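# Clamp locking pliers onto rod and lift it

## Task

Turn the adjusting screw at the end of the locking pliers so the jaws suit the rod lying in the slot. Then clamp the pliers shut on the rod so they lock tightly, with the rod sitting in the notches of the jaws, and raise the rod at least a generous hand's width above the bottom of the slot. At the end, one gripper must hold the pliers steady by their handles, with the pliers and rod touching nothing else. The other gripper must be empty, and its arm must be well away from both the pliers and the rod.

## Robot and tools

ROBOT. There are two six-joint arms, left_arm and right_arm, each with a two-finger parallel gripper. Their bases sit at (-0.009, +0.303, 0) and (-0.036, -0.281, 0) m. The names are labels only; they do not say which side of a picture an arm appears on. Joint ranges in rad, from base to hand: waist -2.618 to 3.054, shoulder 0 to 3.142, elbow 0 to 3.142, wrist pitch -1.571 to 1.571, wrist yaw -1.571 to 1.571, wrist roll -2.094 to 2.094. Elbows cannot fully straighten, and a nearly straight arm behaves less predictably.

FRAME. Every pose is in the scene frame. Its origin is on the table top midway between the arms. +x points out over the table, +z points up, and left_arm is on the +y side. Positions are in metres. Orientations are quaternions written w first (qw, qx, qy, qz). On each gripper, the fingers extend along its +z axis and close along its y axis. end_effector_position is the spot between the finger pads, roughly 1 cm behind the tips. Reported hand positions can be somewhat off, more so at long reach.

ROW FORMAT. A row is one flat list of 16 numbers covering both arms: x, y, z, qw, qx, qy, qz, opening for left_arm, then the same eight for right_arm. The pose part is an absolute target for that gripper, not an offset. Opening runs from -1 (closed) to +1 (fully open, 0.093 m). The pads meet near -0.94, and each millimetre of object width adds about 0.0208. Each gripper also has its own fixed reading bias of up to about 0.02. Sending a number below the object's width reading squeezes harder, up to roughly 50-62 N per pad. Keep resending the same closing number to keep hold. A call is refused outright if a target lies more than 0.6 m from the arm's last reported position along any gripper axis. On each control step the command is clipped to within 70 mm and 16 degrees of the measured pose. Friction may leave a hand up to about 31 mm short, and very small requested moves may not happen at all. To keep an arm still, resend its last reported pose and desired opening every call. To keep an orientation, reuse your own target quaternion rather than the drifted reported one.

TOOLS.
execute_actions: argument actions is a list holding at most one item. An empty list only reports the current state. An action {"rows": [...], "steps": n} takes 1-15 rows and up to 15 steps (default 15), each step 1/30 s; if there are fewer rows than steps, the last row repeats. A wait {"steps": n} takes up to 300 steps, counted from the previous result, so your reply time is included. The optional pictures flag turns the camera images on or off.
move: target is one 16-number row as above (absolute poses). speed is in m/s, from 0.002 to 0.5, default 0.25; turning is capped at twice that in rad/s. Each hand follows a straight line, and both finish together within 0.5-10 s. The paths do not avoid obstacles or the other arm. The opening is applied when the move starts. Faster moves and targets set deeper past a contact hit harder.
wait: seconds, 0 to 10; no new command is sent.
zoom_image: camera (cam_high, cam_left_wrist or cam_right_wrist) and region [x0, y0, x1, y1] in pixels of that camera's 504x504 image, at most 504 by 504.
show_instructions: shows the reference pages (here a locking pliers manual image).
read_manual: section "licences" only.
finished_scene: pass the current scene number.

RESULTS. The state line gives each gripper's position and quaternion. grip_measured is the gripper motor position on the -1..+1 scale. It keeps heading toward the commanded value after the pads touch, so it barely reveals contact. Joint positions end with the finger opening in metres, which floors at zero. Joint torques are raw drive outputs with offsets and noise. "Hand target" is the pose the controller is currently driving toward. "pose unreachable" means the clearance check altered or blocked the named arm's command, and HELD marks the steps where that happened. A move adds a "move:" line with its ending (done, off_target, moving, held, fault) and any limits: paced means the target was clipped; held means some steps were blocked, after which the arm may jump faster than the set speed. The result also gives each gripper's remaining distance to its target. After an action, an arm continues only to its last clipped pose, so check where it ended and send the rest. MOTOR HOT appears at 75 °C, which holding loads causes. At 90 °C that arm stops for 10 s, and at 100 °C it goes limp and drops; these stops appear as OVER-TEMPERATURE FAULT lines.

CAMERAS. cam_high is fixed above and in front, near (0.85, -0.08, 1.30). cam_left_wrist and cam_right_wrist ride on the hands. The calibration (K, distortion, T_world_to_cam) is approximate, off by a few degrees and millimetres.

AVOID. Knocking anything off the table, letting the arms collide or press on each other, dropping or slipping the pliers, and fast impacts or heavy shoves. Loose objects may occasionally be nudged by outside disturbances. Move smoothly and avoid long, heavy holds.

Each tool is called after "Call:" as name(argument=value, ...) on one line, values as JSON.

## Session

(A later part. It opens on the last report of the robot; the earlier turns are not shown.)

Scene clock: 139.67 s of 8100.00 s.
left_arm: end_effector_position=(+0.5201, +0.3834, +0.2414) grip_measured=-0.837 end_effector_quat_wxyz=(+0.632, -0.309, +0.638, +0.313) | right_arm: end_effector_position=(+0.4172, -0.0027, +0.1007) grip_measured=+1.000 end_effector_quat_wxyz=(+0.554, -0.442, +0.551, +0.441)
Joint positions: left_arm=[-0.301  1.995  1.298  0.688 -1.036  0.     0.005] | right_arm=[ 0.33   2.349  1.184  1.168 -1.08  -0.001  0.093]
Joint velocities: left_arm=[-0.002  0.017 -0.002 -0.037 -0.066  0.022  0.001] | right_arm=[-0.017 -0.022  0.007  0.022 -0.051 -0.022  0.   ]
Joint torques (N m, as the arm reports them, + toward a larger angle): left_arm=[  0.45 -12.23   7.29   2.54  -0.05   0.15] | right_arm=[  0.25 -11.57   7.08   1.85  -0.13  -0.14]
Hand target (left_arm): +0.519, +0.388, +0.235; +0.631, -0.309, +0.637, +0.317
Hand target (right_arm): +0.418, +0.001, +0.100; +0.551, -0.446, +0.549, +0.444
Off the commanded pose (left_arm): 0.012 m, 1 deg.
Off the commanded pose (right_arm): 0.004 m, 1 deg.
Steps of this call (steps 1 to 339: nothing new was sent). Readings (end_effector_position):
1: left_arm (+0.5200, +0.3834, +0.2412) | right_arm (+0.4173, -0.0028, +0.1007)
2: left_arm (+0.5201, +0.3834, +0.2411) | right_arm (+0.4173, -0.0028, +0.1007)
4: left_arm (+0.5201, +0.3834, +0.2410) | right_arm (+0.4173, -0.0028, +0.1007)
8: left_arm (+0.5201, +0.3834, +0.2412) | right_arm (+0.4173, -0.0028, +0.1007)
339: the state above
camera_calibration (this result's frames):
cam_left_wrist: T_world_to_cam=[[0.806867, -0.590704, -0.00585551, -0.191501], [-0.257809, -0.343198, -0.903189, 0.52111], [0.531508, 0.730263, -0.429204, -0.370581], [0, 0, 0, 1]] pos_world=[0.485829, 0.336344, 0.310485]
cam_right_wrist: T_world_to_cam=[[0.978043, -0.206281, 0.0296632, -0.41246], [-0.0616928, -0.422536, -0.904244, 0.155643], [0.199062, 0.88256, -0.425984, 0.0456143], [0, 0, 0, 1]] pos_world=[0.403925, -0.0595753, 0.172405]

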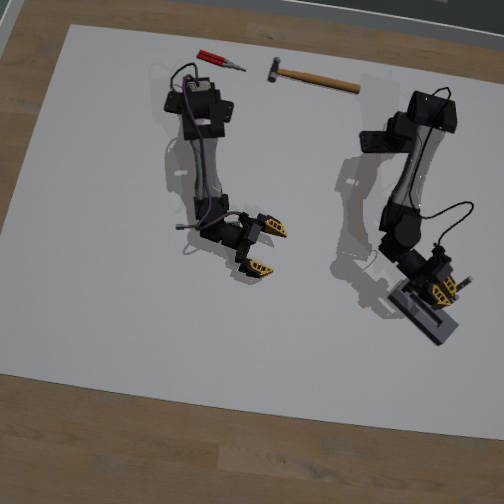

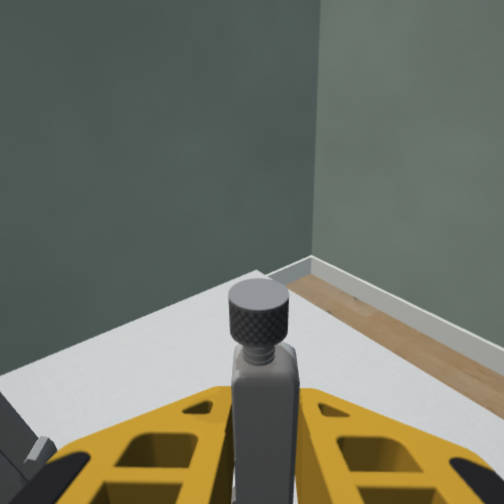

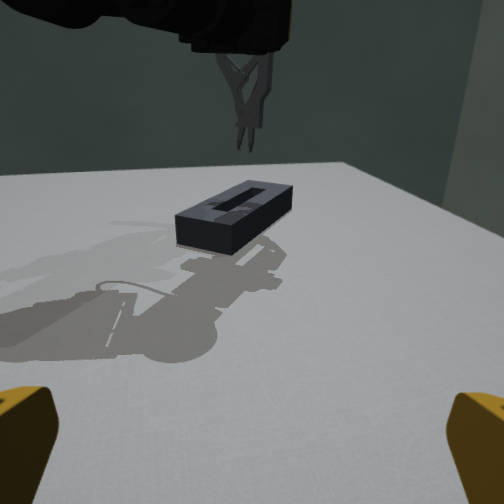

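Call:
move(target=[0.5245,0.386,0.19,0.6358,-0.3094,0.6358,0.3094,-0.9,0.42,0.0,0.1,0.5495,-0.445,0.5495,0.445,1], speed=0.05)

Call:
zoom_image(camera="cam_right_wrist", region=[170,80,320,260])

Call:
zoom_image(camera="cam_high", region=[380,240,490,350])

Scene clock: 144.33 s of 8100.00 s.
left_arm: end_effector_position=(+0.5274, +0.3816, +0.1926) grip_measured=-0.837 end_effector_quat_wxyz=(+0.630, -0.304, +0.643, +0.312) | right_arm: end_effector_position=(+0.4166, -0.0026, +0.0997) grip_measured=+1.000 end_effector_quat_wxyz=(+0.551, -0.442, +0.553, +0.442)
Joint positions: left_arm=[-0.301  2.105  1.255  0.827 -1.026 -0.001  0.005] | right_arm=[ 0.33   2.349  1.184  1.162 -1.083 -0.001  0.093]
Joint velocities: left_arm=[-0.002  0.007 -0.017  0.066  0.007 -0.022 -0.001] | right_arm=[ 0.002  0.017  0.002  0.007 -0.007 -0.007  0.   ]
Joint torques (N m, as the arm reports them, + toward a larger angle): left_arm=[  0.27 -13.17   6.9    2.54  -0.12   0.  ] | right_arm=[ -0.13 -11.5    7.58   1.82  -0.13  -0.12]
Hand target (left_arm): +0.525, +0.386, +0.190; +0.635, -0.310, +0.636, +0.309
Hand target (right_arm): +0.420, -0.000, +0.100; +0.550, -0.445, +0.550, +0.445
Off the commanded pose (left_arm): 0.006 m, 1 deg.
Off the commanded pose (right_arm): 0.004 m, 1 deg.
move: done
camera_calibration (this result's frames):
cam_left_wrist: T_world_to_cam=[[0.800825, -0.598659, -0.0169301, -0.190349], [-0.273026, -0.339774, -0.900006, 0.484407], [0.533044, 0.72537, -0.435549, -0.391818], [0, 0, 0, 1]] pos_world=[0.493548, 0.334848, 0.262091]
cam_right_wrist: T_world_to_cam=[[0.978922, -0.202873, 0.0235564, -0.411599], [-0.0662223, -0.424399, -0.903051, 0.156474], [0.193202, 0.882456, -0.428888, 0.0478971], [0, 0, 0, 1]] pos_world=[0.404032, -0.0593621, 0.171542]

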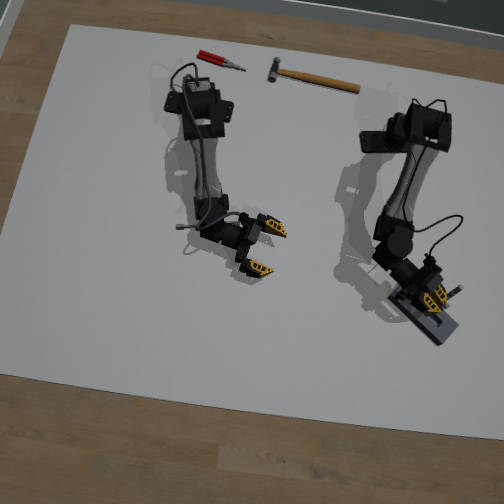

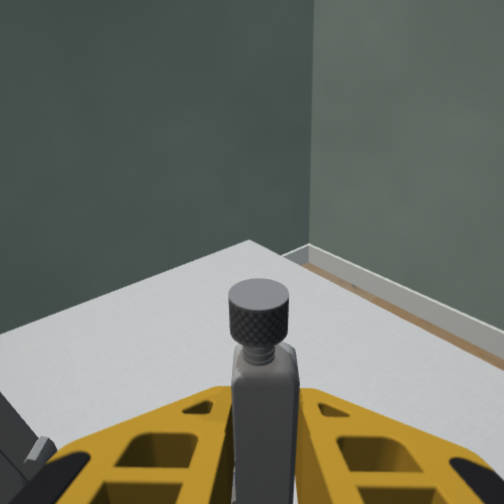

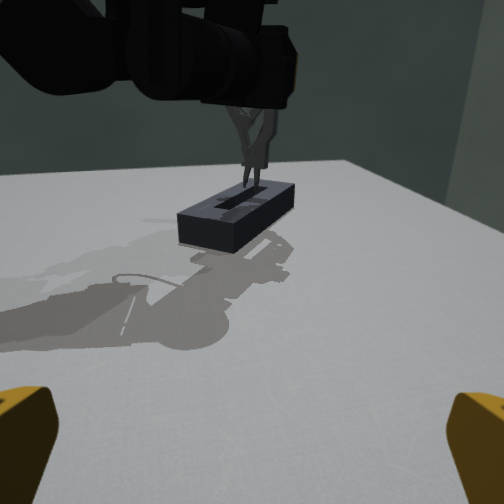

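Region (170, 80, 320, 260) of cam_right_wrist's 504x504 image, scaled by 2.800, with more detail than that image has.

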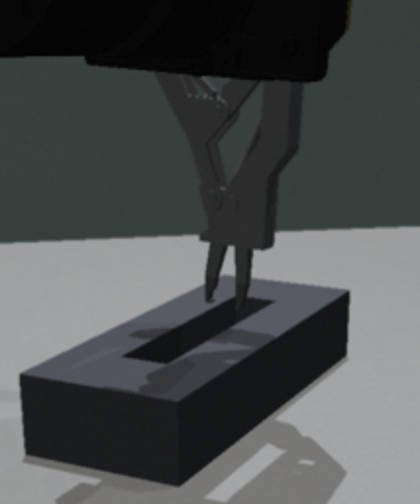

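Region (380, 240, 490, 350) of cam_high's 504x504 image, scaled by 4.582, with more detail than that image has.

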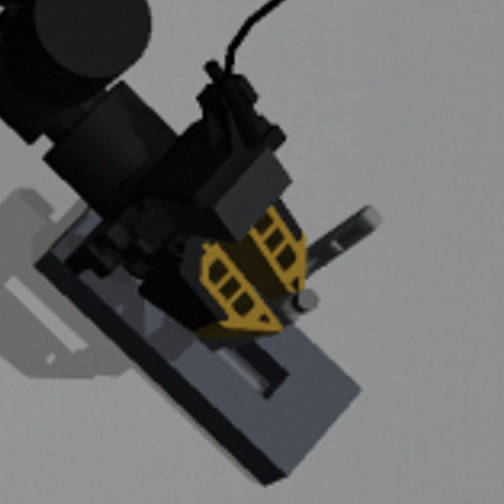

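Call:
move(target=[0.5225,0.389,0.178,0.6358,-0.3094,0.6358,0.3094,-0.9,0.42,0.0,0.1,0.5495,-0.445,0.5495,0.445,1], speed=0.02)

Call:
zoom_image(camera="cam_right_wrist", region=[190,120,310,240])

Scene clock: 151.33 s of 8100.00 s.
left_arm: end_effector_position=(+0.5251, +0.3846, +0.1844) grip_measured=-0.837 end_effector_quat_wxyz=(+0.634, -0.307, +0.639, +0.310) | right_arm: end_effector_position=(+0.4166, -0.0026, +0.0996) grip_measured=+1.000 end_effector_quat_wxyz=(+0.551, -0.442, +0.553, +0.443)
Joint positions: left_arm=[-0.295  2.12   1.229  0.881 -1.02  -0.001  0.005] | right_arm=[ 0.33   2.349  1.184  1.161 -1.084 -0.001  0.093]
Joint velocities: left_arm=[-0.002  0.002  0.002  0.037 -0.037  0.051  0.   ] | right_arm=[-0.012 -0.017 -0.017 -0.007 -0.066 -0.022  0.   ]
Joint torques (N m, as the arm reports them, + toward a larger angle): left_arm=[  0.25 -12.85   6.38   2.57  -0.07   0.01] | right_arm=[ -0.08 -11.5    7.58   1.84  -0.12  -0.13]
Hand target (left_arm): +0.522, +0.389, +0.178; +0.635, -0.310, +0.636, +0.310
Hand target (right_arm): +0.420, -0.000, +0.100; +0.550, -0.445, +0.550, +0.445
Off the commanded pose (left_arm): 0.008 m, 1 deg.
Off the commanded pose (right_arm): 0.004 m, 1 deg.
move: done
camera_calibration (this result's frames):
cam_left_wrist: T_world_to_cam=[[0.801203, -0.598372, -0.00497039, -0.189384], [-0.260615, -0.341456, -0.903044, 0.472117], [0.538659, 0.724817, -0.42952, -0.400171], [0, 0, 0, 1]] pos_world=[0.490331, 0.337936, 0.253519]
cam_right_wrist: T_world_to_cam=[[0.979008, -0.202497, 0.0232161, -0.411534], [-0.0663929, -0.424514, -0.902984, 0.156487], [0.192707, 0.882487, -0.429047, 0.048094], [0, 0, 0, 1]] pos_world=[0.404017, -0.0593458, 0.171494]

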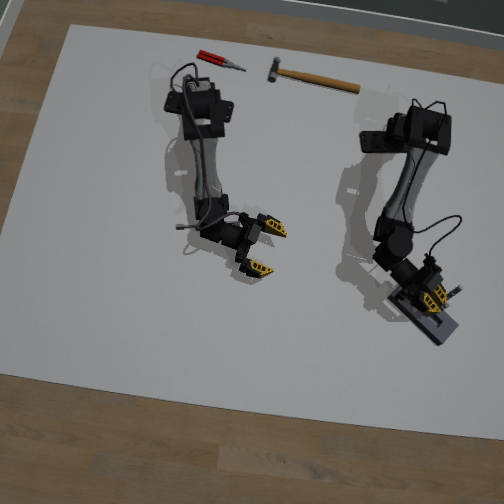

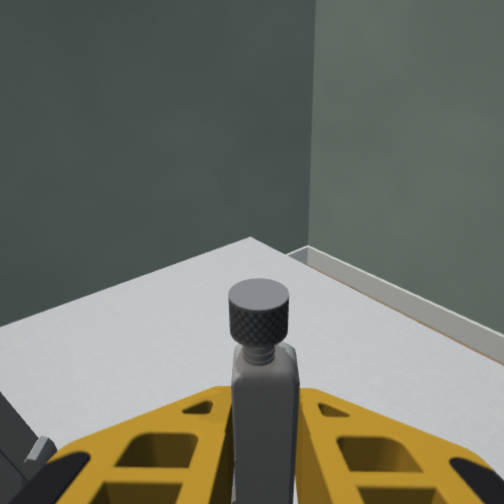

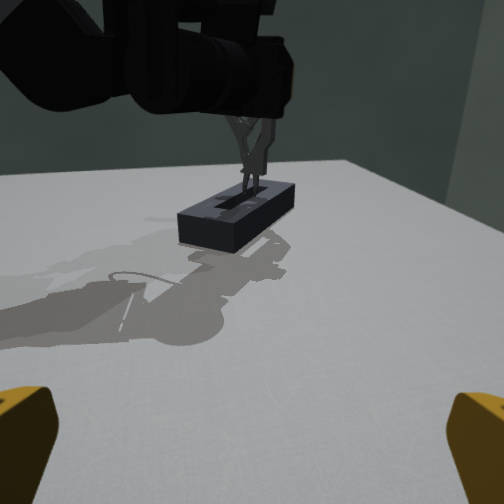

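Region (190, 120, 310, 240) of cam_right_wrist's 504x504 image, scaled by 4.200, with more detail than that image has.

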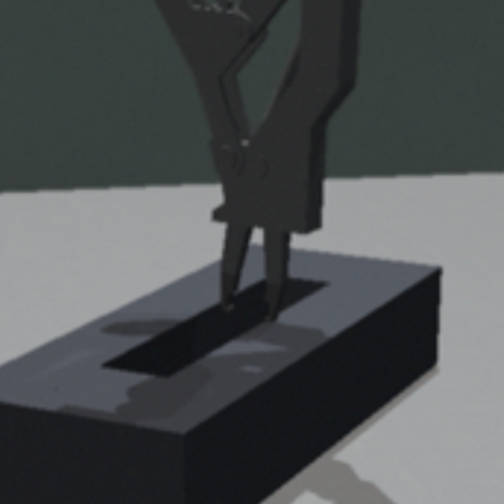

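Call:
move(target=[0.5225,0.389,0.178,0.6358,-0.3094,0.6358,0.3094,-0.9,0.283,0.118,0.05,0.6358,-0.3094,0.6358,0.3094,1], speed=0.2)

Scene clock: 158.23 s of 8100.00 s.
left_arm: end_effector_position=(+0.5251, +0.3846, +0.1847) grip_measured=-0.837 end_effector_quat_wxyz=(+0.634, -0.307, +0.639, +0.309) | right_arm: end_effector_position=(+0.2811, +0.1177, +0.0527) grip_measured=+1.000 end_effector_quat_wxyz=(+0.628, -0.317, +0.640, +0.309)
Joint positions: left_arm=[-0.295  2.12   1.229  0.883 -1.02  -0.001  0.005] | right_arm=[ 0.953  2.347  0.785  1.542 -0.026 -0.003  0.093]
Joint velocities: left_arm=[ 0.007 -0.012  0.002  0.066  0.051  0.051 -0.   ] | right_arm=[-0.012  0.002  0.012  0.037  0.037 -0.007  0.   ]
Joint torques (N m, as the arm reports them, + toward a larger angle): left_arm=[  0.35 -12.64   6.3    2.57  -0.1    0.01] | right_arm=[-0.35 -9.65  3.3   2.72 -0.01 -0.23]
Hand target (left_arm): +0.522, +0.389, +0.178; +0.635, -0.310, +0.636, +0.309
Hand target (right_arm): +0.281, +0.114, +0.050; +0.632, -0.315, +0.639, +0.304
Off the commanded pose (left_arm): 0.008 m, 0 deg.
Off the commanded pose (right_arm): 0.003 m, 1 deg.
joint sent to its limit (right arm) — the command would take joint 4 (wrist pitch) past its upper limit, so that joint was sent only as far as its limit.
move: done
camera_calibration (this result's frames):
cam_left_wrist: T_world_to_cam=[[0.800983, -0.598678, -0.00331696, -0.18952], [-0.259035, -0.341562, -0.903458, 0.471683], [0.539748, 0.724513, -0.428664, -0.400651], [0, 0, 0, 1]] pos_world=[0.490235, 0.337925, 0.253773]
cam_right_wrist: T_world_to_cam=[[0.803003, -0.595303, 0.0282995, -0.158043], [-0.24489, -0.372877, -0.894981, 0.199859], [0.543337, 0.711742, -0.445205, -0.12969], [0, 0, 0, 1]] pos_world=[0.246318, 0.0727445, 0.125604]

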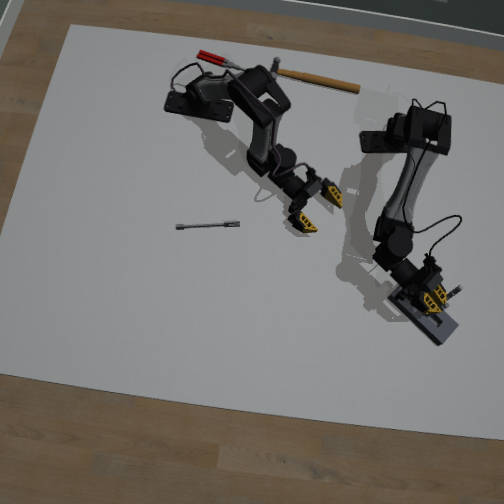

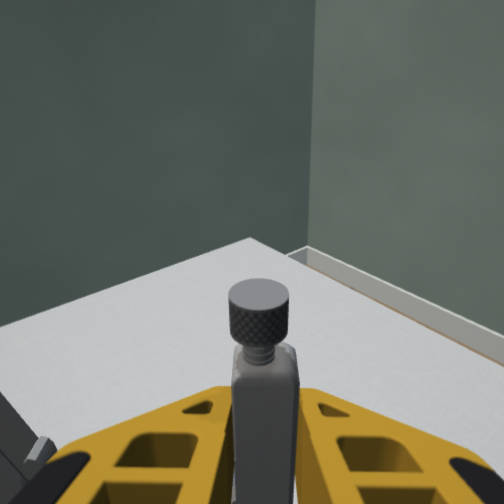

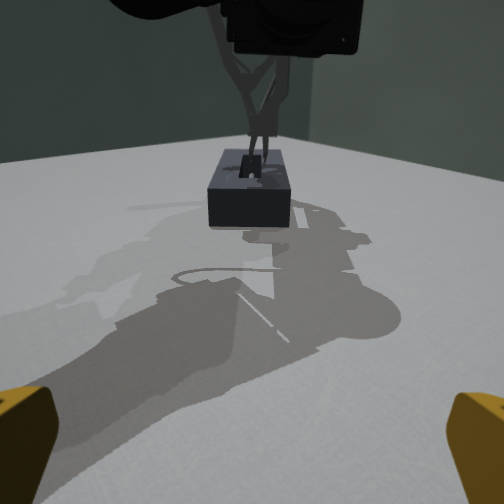

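Call:
zoom_image(camera="cam_right_wrist", region=[200,100,300,200])

Region (200, 100, 300, 200) of cam_right_wrist's 504x504 image, scaled by 5.040, with more detail than that image has.

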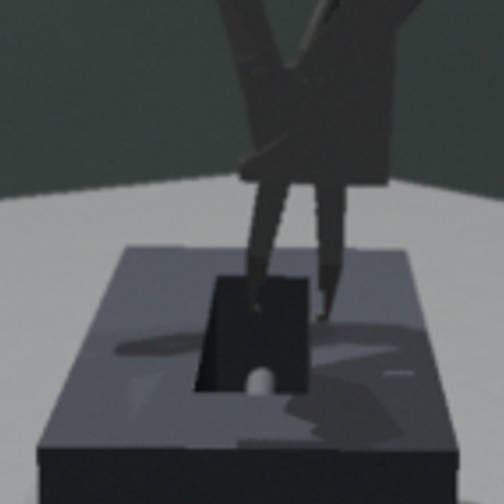

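Call:
move(target=[0.517,0.3935,0.178,0.6358,-0.3094,0.6358,0.3094,-0.9,0.283,0.118,0.05,0.6358,-0.3094,0.6358,0.3094,1], speed=0.02)

Call:
zoom_image(camera="cam_right_wrist", region=[200,100,300,200])

Scene clock: 163.27 s of 8100.00 s.
left_arm: end_effector_position=(+0.5222, +0.3880, +0.1835) grip_measured=-0.837 end_effector_quat_wxyz=(+0.640, -0.310, +0.633, +0.305) | right_arm: end_effector_position=(+0.2813, +0.1165, +0.0475) grip_measured=+1.000 end_effector_quat_wxyz=(+0.626, -0.317, +0.644, +0.306)
Joint positions: left_arm=[-0.287  2.12   1.207  0.925 -1.011 -0.001  0.005] | right_arm=[ 0.953  2.359  0.785  1.545 -0.021 -0.003  0.093]
Joint velocities: left_arm=[-0.007  0.002  0.002  0.037  0.066 -0.022  0.001] | right_arm=[-0.022  0.002 -0.002  0.007  0.007  0.037  0.   ]
Joint torques (N m, as the arm reports them, + toward a larger angle): left_arm=[  0.35 -14.17   5.4    2.25  -0.05   0.06] | right_arm=[-0.12 -9.71  4.65  2.71  0.04 -0.11]
Hand target (left_arm): +0.517, +0.393, +0.178; +0.636, -0.309, +0.636, +0.310
Hand target (right_arm): +0.283, +0.118, +0.050; +0.633, -0.311, +0.639, +0.308
Off the commanded pose (left_arm): 0.009 m, 1 deg.
Off the commanded pose (right_arm): 0.003 m, 2 deg.
joint sent to its limit (right arm) — the command would take joint 4 (wrist pitch) past its upper limit, so that joint was sent only as far as its limit.
move: done
camera_calibration (this result's frames):
cam_left_wrist: T_world_to_cam=[[0.800193, -0.599583, 0.0138081, -0.187556], [-0.241579, -0.34331, -0.907622, 0.463351], [0.548935, 0.722938, -0.419561, -0.407887], [0, 0, 0, 1]] pos_world=[0.48592, 0.341494, 0.252004]
cam_right_wrist: T_world_to_cam=[[0.799973, -0.599379, 0.028065, -0.157424], [-0.251947, -0.377979, -0.890873, 0.197196], [0.544579, 0.705603, -0.453385, -0.130584], [0, 0, 0, 1]] pos_world=[0.246731, 0.0723196, 0.12089]

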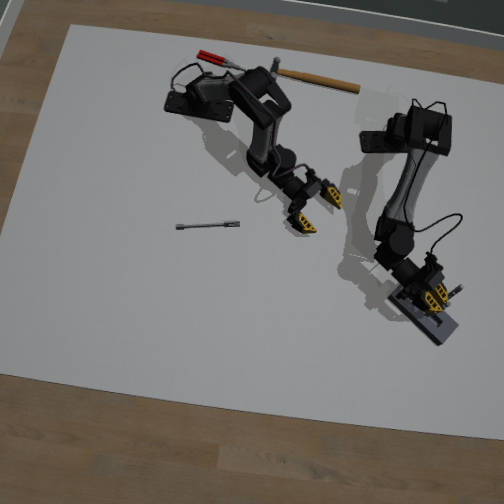

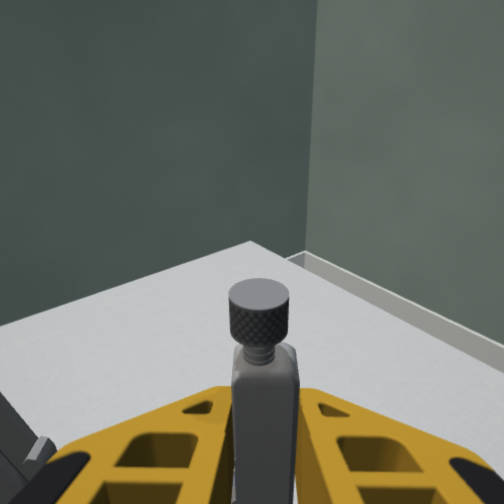

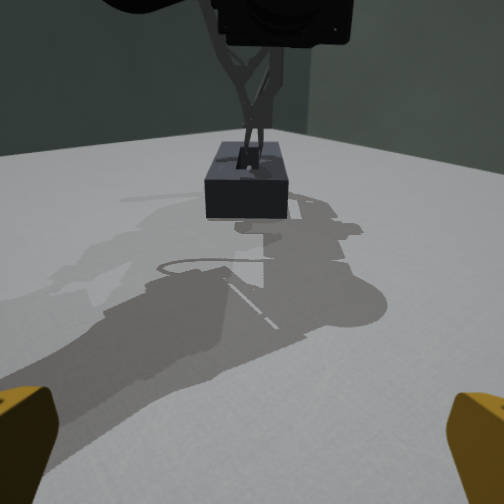

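Region (200, 100, 300, 200) of cam_right_wrist's 504x504 image, scaled by 5.040, with more detail than that image has.

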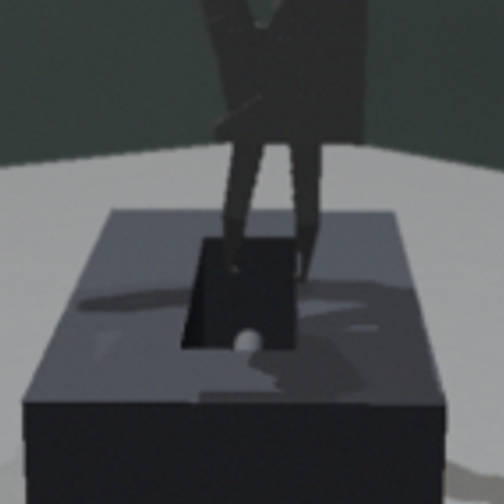

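Call:
move(target=[0.5125,0.397,0.179,0.6358,-0.3094,0.6358,0.3094,-0.9,0.283,0.118,0.05,0.6358,-0.3094,0.6358,0.3094,1], speed=0.02)

Call:
zoom_image(camera="cam_right_wrist", region=[200,90,300,190])

Scene clock: 167.53 s of 8100.00 s.
left_arm: end_effector_position=(+0.5182, +0.3910, +0.1774) grip_measured=-0.837 end_effector_quat_wxyz=(+0.637, -0.306, +0.639, +0.305) | right_arm: end_effector_position=(+0.2813, +0.1165, +0.0475) grip_measured=+1.000 end_effector_quat_wxyz=(+0.626, -0.317, +0.644, +0.306)
Joint positions: left_arm=[-0.28   2.112  1.176  0.931 -0.996 -0.004  0.005] | right_arm=[ 0.953  2.359  0.785  1.545 -0.021 -0.003  0.093]
Joint velocities: left_arm=[-0.012 -0.002  0.017 -0.081  0.022  0.037 -0.001] | right_arm=[ 0.012 -0.017  0.002 -0.037 -0.022  0.022  0.   ]
Joint torques (N m, as the arm reports them, + toward a larger angle): left_arm=[  0.41 -14.8    6.24   2.3   -0.15   0.07] | right_arm=[-0.14 -9.78  4.66  2.68  0.01 -0.11]
Hand target (left_arm): +0.513, +0.397, +0.179; +0.636, -0.309, +0.636, +0.309
Hand target (right_arm): +0.283, +0.118, +0.050; +0.633, -0.311, +0.639, +0.308
Off the commanded pose (left_arm): 0.008 m, 1 deg.
Off the commanded pose (right_arm): 0.003 m, 2 deg.
joint sent to its limit (right arm) — the command would take joint 4 (wrist pitch) past its upper limit, so that joint was sent only as far as its limit.
move: done
camera_calibration (this result's frames):
cam_left_wrist: T_world_to_cam=[[0.795708, -0.605676, 0.00243298, -0.17574], [-0.257146, -0.341457, -0.904037, 0.464626], [0.548384, 0.718724, -0.427447, -0.407071], [0, 0, 0, 1]] pos_world=[0.482546, 0.34478, 0.246465]
cam_right_wrist: T_world_to_cam=[[0.799973, -0.599379, 0.028065, -0.157424], [-0.251947, -0.377979, -0.890873, 0.197196], [0.544579, 0.705603, -0.453385, -0.130584], [0, 0, 0, 1]] pos_world=[0.246731, 0.0723196, 0.12089]

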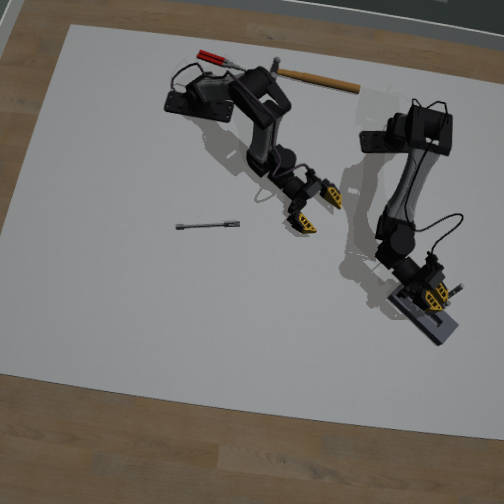

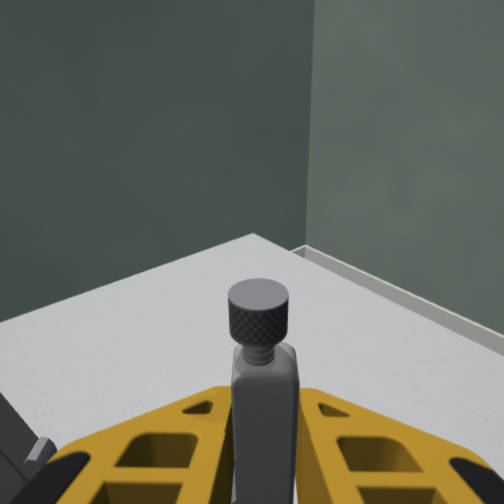

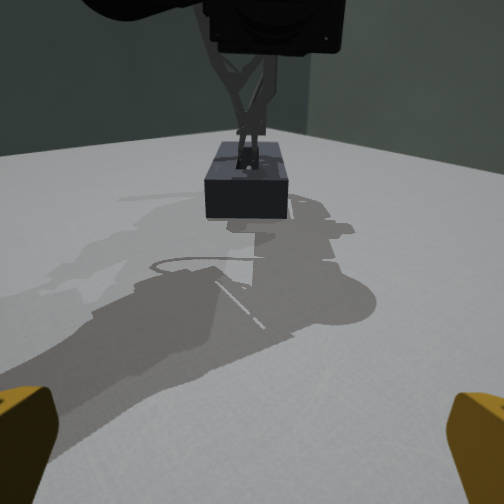

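Region (200, 90, 300, 190) of cam_right_wrist's 504x504 image, scaled by 5.040, with more detail than that image has.

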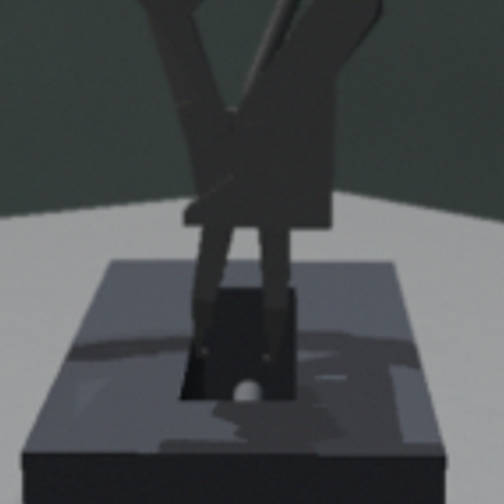

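Call:
move(target=[0.516,0.394,0.158,0.6358,-0.3094,0.6358,0.3094,-0.9,0.283,0.118,0.05,0.6358,-0.3094,0.6358,0.3094,1], speed=0.015)

Call:
zoom_image(camera="cam_right_wrist", region=[200,90,300,190])

Scene clock: 172.03 s of 8100.00 s.
left_arm: end_effector_position=(+0.5205, +0.3908, +0.1622) grip_measured=-0.837 end_effector_quat_wxyz=(+0.634, -0.304, +0.641, +0.307) | right_arm: end_effector_position=(+0.2814, +0.1165, +0.0475) grip_measured=+1.000 end_effector_quat_wxyz=(+0.626, -0.317, +0.644, +0.306)
Joint positions: left_arm=[-0.28   2.153  1.176  0.961 -0.997 -0.005  0.005] | right_arm=[ 0.953  2.359  0.785  1.545 -0.021 -0.003  0.093]
Joint velocities: left_arm=[-0.002  0.007 -0.007 -0.022 -0.051 -0.007 -0.   ] | right_arm=[ 0.017 -0.017 -0.007  0.037  0.081 -0.037  0.   ]
Joint torques (N m, as the arm reports them, + toward a larger angle): left_arm=[ -0.11 -12.84   6.18   2.59  -0.22   0.05] | right_arm=[-0.08 -9.82  4.66  2.68  0.02 -0.12]
Hand target (left_arm): +0.516, +0.394, +0.158; +0.635, -0.310, +0.636, +0.309
Hand target (right_arm): +0.283, +0.118, +0.050; +0.633, -0.311, +0.639, +0.308
Off the commanded pose (left_arm): 0.007 m, 1 deg.
Off the commanded pose (right_arm): 0.003 m, 2 deg.
joint sent to its limit (right arm) — the command would take joint 4 (wrist pitch) past its upper limit, so that joint was sent only as far as its limit.
move: done
camera_calibration (this result's frames):
cam_left_wrist: T_world_to_cam=[[0.795933, -0.605365, -0.00483907, -0.176704], [-0.265189, -0.341462, -0.901709, 0.455205], [0.544211, 0.718983, -0.432317, -0.411821], [0, 0, 0, 1]] pos_world=[0.485477, 0.344557, 0.23157]
cam_right_wrist: T_world_to_cam=[[0.799744, -0.599684, 0.0280759, -0.157389], [-0.252083, -0.377889, -0.890872, 0.197222], [0.544852, 0.705393, -0.453385, -0.130636], [0, 0, 0, 1]] pos_world=[0.246764, 0.072294, 0.12089]

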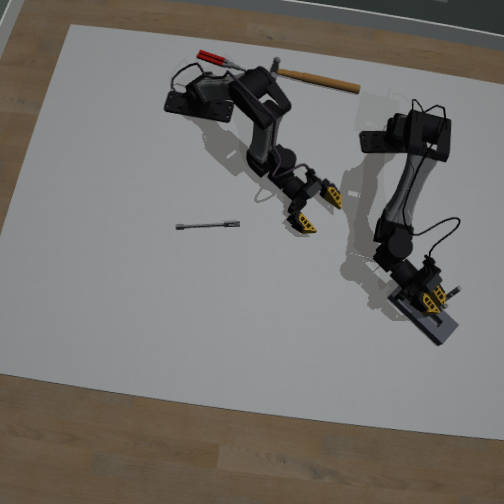

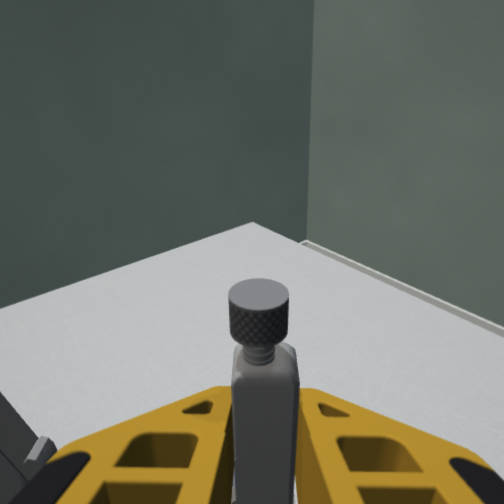

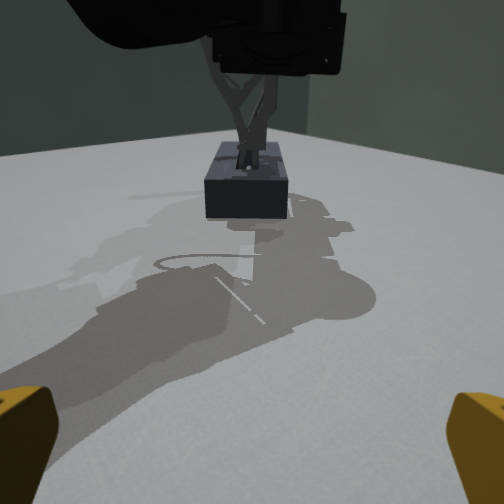

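Region (200, 90, 300, 190) of cam_right_wrist's 504x504 image, scaled by 5.040, with more detail than that image has.

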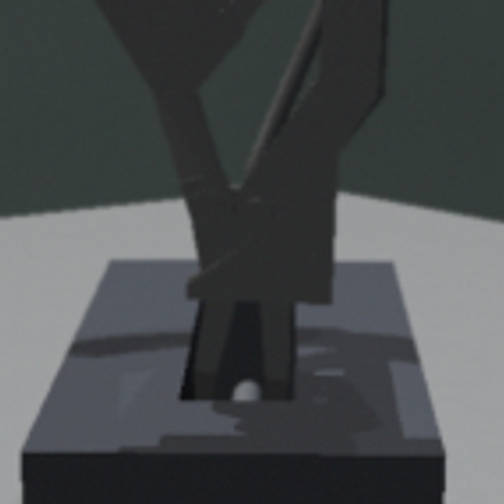

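Straddling. Lower the rest.

Call:
move(target=[0.516,0.394,0.147,0.6358,-0.3094,0.6358,0.3094,-0.9,0.283,0.118,0.05,0.6358,-0.3094,0.6358,0.3094,1], speed=0.012)

Call:
zoom_image(camera="cam_right_wrist", region=[200,90,300,190])

Scene clock: 177.93 s of 8100.00 s.
left_arm: end_effector_position=(+0.5209, +0.3913, +0.1558) grip_measured=-0.837 end_effector_quat_wxyz=(+0.637, -0.309, +0.636, +0.306) | right_arm: end_effector_position=(+0.2814, +0.1165, +0.0475) grip_measured=+1.000 end_effector_quat_wxyz=(+0.626, -0.317, +0.644, +0.306)
Joint positions: left_arm=[-0.28   2.179  1.176  1.002 -1.003 -0.005  0.005] | right_arm=[ 0.953  2.359  0.785  1.545 -0.021 -0.003  0.093]
Joint velocities: left_arm=[-0.002 -0.012 -0.012 -0.081  0.11  -0.022  0.   ] | right_arm=[-0.007  0.012  0.007 -0.037 -0.037  0.037  0.   ]
Joint torques (N m, as the arm reports them, + toward a larger angle): left_arm=[  0.07 -12.75   5.28   2.58  -0.14   0.06] | right_arm=[-0.12 -9.85  4.65  2.7   0.   -0.09]
Hand target (left_arm): +0.516, +0.394, +0.147; +0.635, -0.310, +0.636, +0.309
Hand target (right_arm): +0.283, +0.118, +0.050; +0.633, -0.311, +0.639, +0.308
Off the commanded pose (left_arm): 0.010 m, 0 deg.
Off the commanded pose (right_arm): 0.003 m, 2 deg.
joint sent to its limit (right arm) — the command would take joint 4 (wrist pitch) past its upper limit, so that joint was sent only as far as its limit.
move: done
camera_calibration (this result's frames):
cam_left_wrist: T_world_to_cam=[[0.799825, -0.600189, 0.0072123, -0.182643], [-0.250278, -0.3444, -0.904848, 0.443581], [0.545564, 0.721915, -0.425674, -0.418094], [0, 0, 0, 1]] pos_world=[0.485199, 0.344978, 0.224719]
cam_right_wrist: T_world_to_cam=[[0.799744, -0.599684, 0.0280759, -0.157389], [-0.252083, -0.377889, -0.890872, 0.197222], [0.544852, 0.705393, -0.453385, -0.130636], [0, 0, 0, 1]] pos_world=[0.246764, 0.072294, 0.12089]

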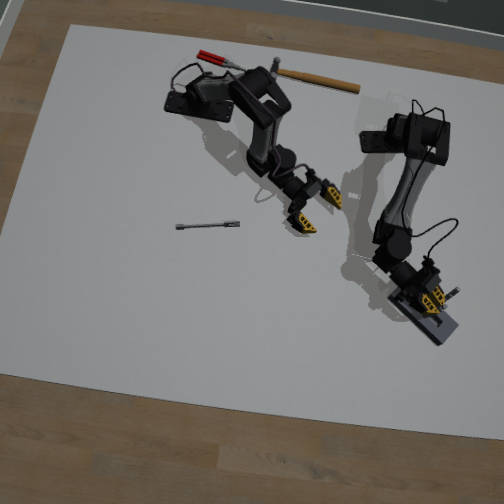

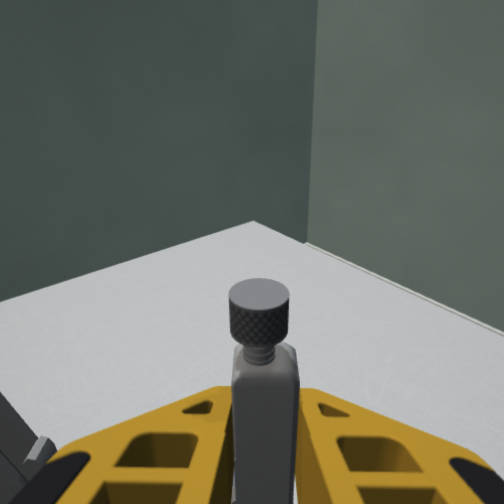

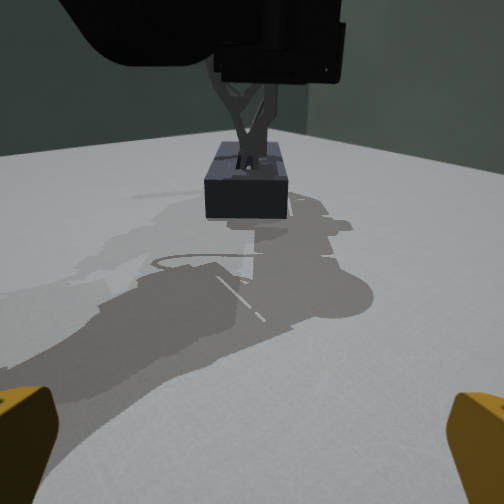

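Region (200, 90, 300, 190) of cam_right_wrist's 504x504 image, scaled by 5.040, with more detail than that image has.

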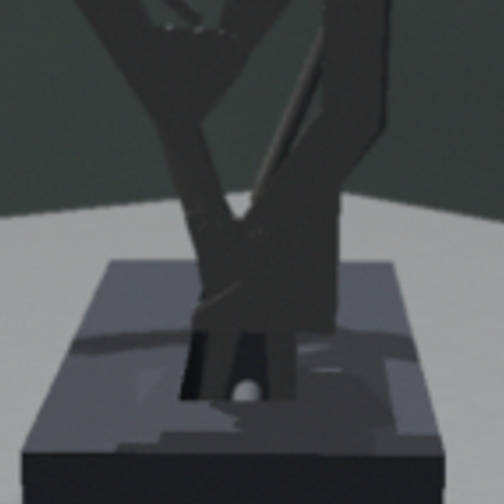

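Call:
move(target=[0.518,0.393,0.150,0.6358,-0.3094,0.6358,0.3094,-0.45,0.283,0.118,0.05,0.6358,-0.3094,0.6358,0.3094,1], speed=0.012)

Call:
move(target=[0.484,0.348,0.152,0.6358,-0.3094,0.6358,0.3094,-0.45,0.283,0.118,0.05,0.6358,-0.3094,0.6358,0.3094,1], speed=0.05)

Scene clock: 182.23 s of 8100.00 s.
left_arm: end_effector_position=(+0.5208, +0.3914, +0.1580) grip_measured=-0.451 end_effector_quat_wxyz=(+0.641, -0.312, +0.632, +0.304) | right_arm: end_effector_position=(+0.2814, +0.1165, +0.0475) grip_measured=+1.000 end_effector_quat_wxyz=(+0.626, -0.317, +0.644, +0.306)
Joint positions: left_arm=[-0.28   2.179  1.176  1.016 -1.004 -0.005  0.024] | right_arm=[ 0.953  2.359  0.785  1.545 -0.021 -0.003  0.093]
Joint velocities: left_arm=[ 0.002 -0.022 -0.022 -0.022  0.022 -0.007 -0.001] | right_arm=[-0.012 -0.007 -0.007  0.051 -0.051  0.022  0.   ]
Joint torques (N m, as the arm reports them, + toward a larger angle): left_arm=[ -0.08 -12.83   6.53   2.28  -0.13   0.07] | right_arm=[-0.09 -9.83  4.64  2.69  0.01 -0.1 ]
Hand target (left_arm): +0.518, +0.393, +0.150; +0.636, -0.309, +0.636, +0.309
Hand target (right_arm): +0.283, +0.118, +0.050; +0.633, -0.311, +0.639, +0.308
Off the commanded pose (left_arm): 0.009 m, 1 deg.
Off the commanded pose (right_arm): 0.003 m, 2 deg.
joint sent to its limit (right arm) — the command would take joint 4 (wrist pitch) past its upper limit, so that joint was sent only as far as its limit.
move: done
camera_calibration (this result's frames):
cam_left_wrist: T_world_to_cam=[[0.800097, -0.59956, 0.0193177, -0.184833], [-0.237291, -0.345907, -0.907767, 0.439857], [0.550943, 0.721718, -0.419029, -0.420938], [0, 0, 0, 1]] pos_world=[0.484171, 0.34513, 0.226473]
cam_right_wrist: T_world_to_cam=[[0.799744, -0.599684, 0.0280759, -0.157389], [-0.252083, -0.377889, -0.890872, 0.197222], [0.544852, 0.705393, -0.453385, -0.130636], [0, 0, 0, 1]] pos_world=[0.246764, 0.072294, 0.12089]

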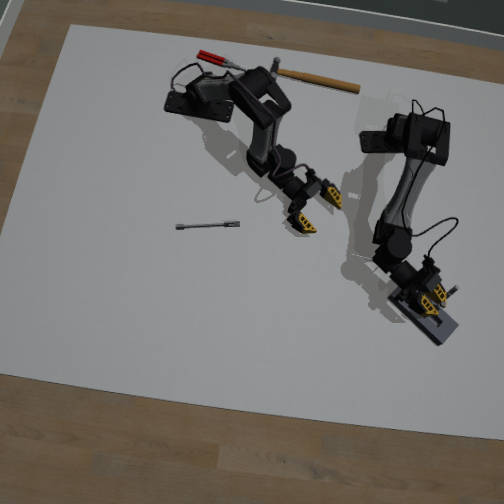

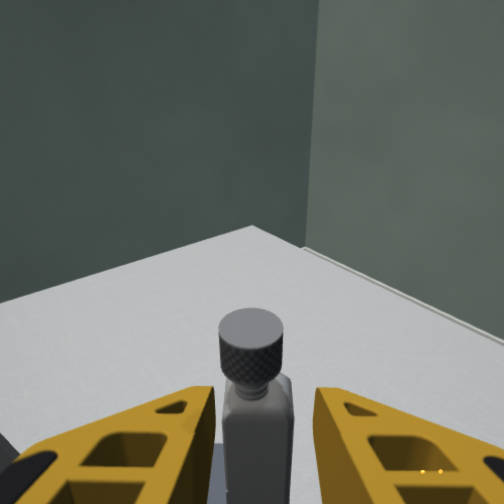

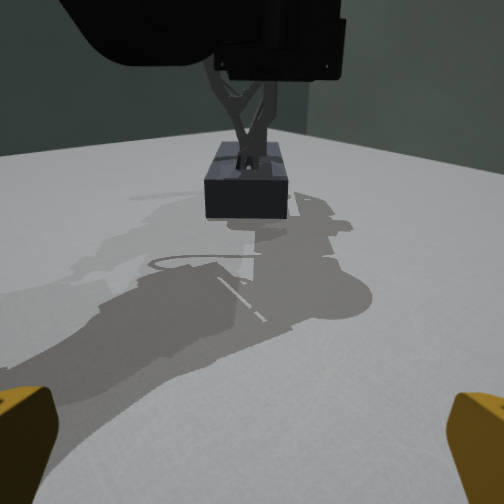

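Scene clock: 183.67 s of 8100.00 s.
left_arm: end_effector_position=(+0.4913, +0.3487, +0.1517) grip_measured=-0.451 end_effector_quat_wxyz=(+0.635, -0.309, +0.637, +0.308) | right_arm: end_effector_position=(+0.2814, +0.1165, +0.0475) grip_measured=+1.000 end_effector_quat_wxyz=(+0.626, -0.317, +0.644, +0.306)
Joint positions: left_arm=[-0.393  2.129  1.066  1.057 -1.12  -0.005  0.024] | right_arm=[ 0.953  2.359  0.785  1.545 -0.021 -0.003  0.093]
Joint velocities: left_arm=[-0.017 -0.017 -0.032 -0.066 -0.051 -0.037 -0.001] | right_arm=[-0.007 -0.002  0.002 -0.022 -0.037  0.022  0.   ]
Joint torques (N m, as the arm reports them, + toward a larger angle): left_arm=[ -0.84 -14.34   4.75   2.21  -0.18  -0.04] | right_arm=[-0.13 -9.82  4.69  2.69  0.01 -0.12]
Hand target (left_arm): +0.485, +0.347, +0.151; +0.635, -0.311, +0.637, +0.308
Hand target (right_arm): +0.283, +0.118, +0.050; +0.633, -0.311, +0.639, +0.308
Off the commanded pose (left_arm): 0.007 m, 0 deg.
Off the commanded pose (right_arm): 0.003 m, 2 deg.
joint sent to its limit (right arm) — the command would take joint 4 (wrist pitch) past its upper limit, so that joint was sent only as far as its limit.
move: done
camera_calibration (this result's frames):
cam_left_wrist: T_world_to_cam=[[0.80236, -0.596834, 0.00264247, -0.186266], [-0.253197, -0.344391, -0.904039, 0.419071], [0.540471, 0.724696, -0.427442, -0.37113], [0, 0, 0, 1]] pos_world=[0.456145, 0.302111, 0.220712]
cam_right_wrist: T_world_to_cam=[[0.799744, -0.599684, 0.0280759, -0.157389], [-0.252083, -0.377889, -0.890872, 0.197222], [0.544852, 0.705393, -0.453385, -0.130636], [0, 0, 0, 1]] pos_world=[0.246764, 0.072294, 0.12089]

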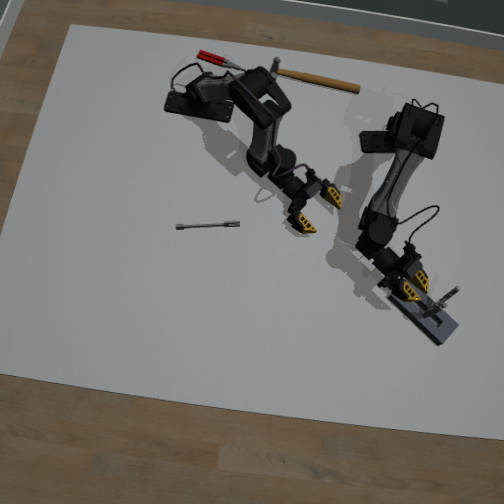

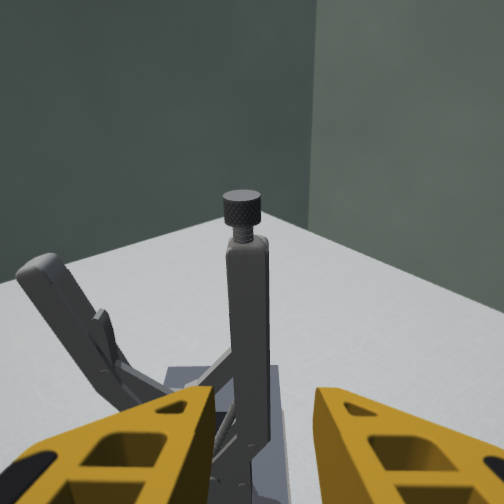

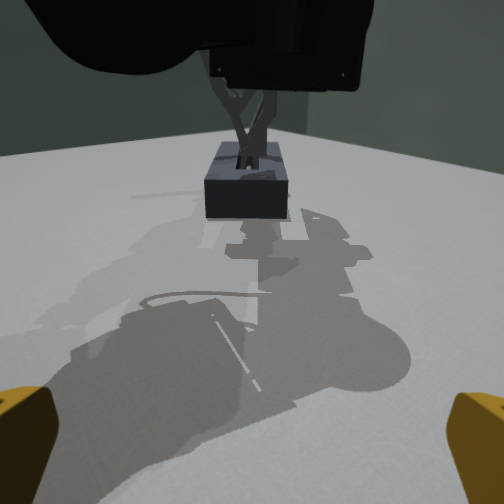

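Call:
move(target=[0.456,0.373,0.147,0.6358,-0.3094,0.6358,0.3094,1,0.283,0.118,0.05,0.6358,-0.3094,0.6358,0.3094,1], speed=0.06)

Scene clock: 195.17 s of 8100.00 s.
left_arm: end_effector_position=(+0.4615, +0.3684, +0.1473) grip_measured=+1.000 end_effector_quat_wxyz=(+0.638, -0.311, +0.634, +0.307) | right_arm: end_effector_position=(+0.2814, +0.1165, +0.0475) grip_measured=+1.000 end_effector_quat_wxyz=(+0.626, -0.317, +0.644, +0.306)
Joint positions: left_arm=[-0.359  2.061  0.907  1.157 -1.087 -0.005  0.093] | right_arm=[ 0.953  2.359  0.785  1.545 -0.021 -0.003  0.093]
Joint velocities: left_arm=[ 0.002 -0.007 -0.007 -0.022 -0.022  0.007  0.   ] | right_arm=[ 0.002 -0.017 -0.022 -0.022  0.066  0.022  0.   ]
Joint torques (N m, as the arm reports them, + toward a larger angle): left_arm=[  0.34 -13.13   4.37   2.19  -0.02   0.09] | right_arm=[-0.05 -9.81  4.64  2.69  0.01 -0.11]
Hand target (left_arm): +0.456, +0.372, +0.147; +0.636, -0.309, +0.635, +0.310
Hand target (right_arm): +0.283, +0.118, +0.050; +0.633, -0.311, +0.639, +0.308
Off the commanded pose (left_arm): 0.007 m, 0 deg.
Off the commanded pose (right_arm): 0.003 m, 2 deg.
joint sent to its limit (right arm) — the command would take joint 4 (wrist pitch) past its upper limit, so that joint was sent only as far as its limit.
move: done
camera_calibration (this result's frames):
cam_left_wrist: T_world_to_cam=[[0.802754, -0.596209, 0.0109429, -0.152225], [-0.244822, -0.346258, -0.905631, 0.411431], [0.543735, 0.72432, -0.423925, -0.373048], [0, 0, 0, 1]] pos_world=[0.425766, 0.32191, 0.216126]
cam_right_wrist: T_world_to_cam=[[0.799744, -0.599684, 0.0280759, -0.157389], [-0.252083, -0.377889, -0.890872, 0.197222], [0.544852, 0.705393, -0.453385, -0.130636], [0, 0, 0, 1]] pos_world=[0.246764, 0.072294, 0.12089]

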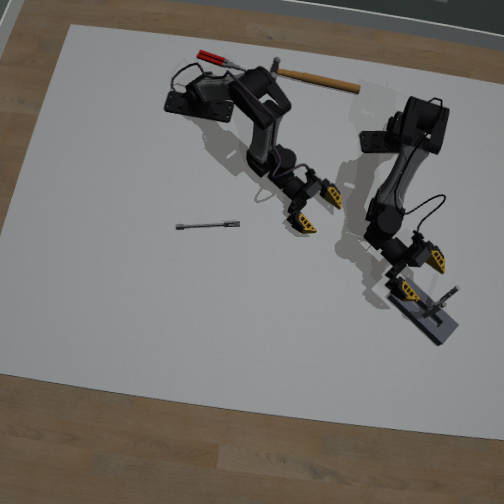

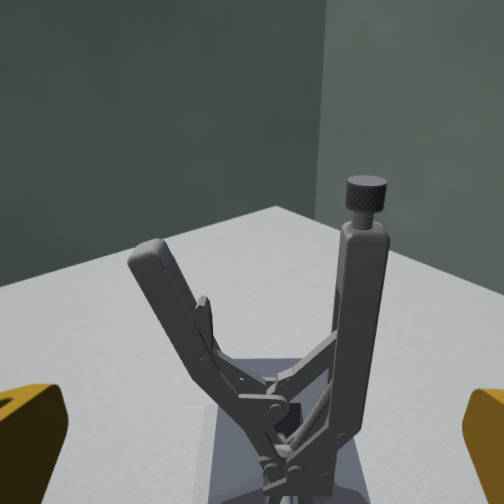

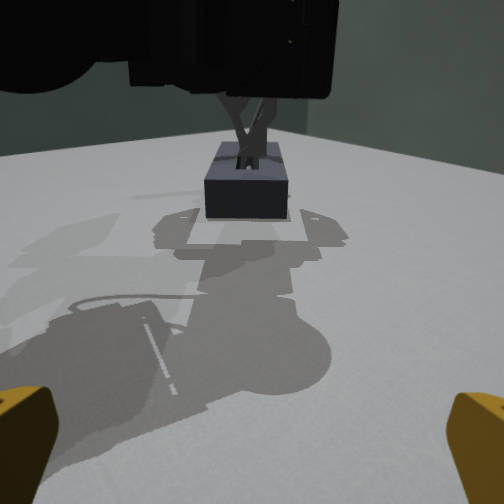

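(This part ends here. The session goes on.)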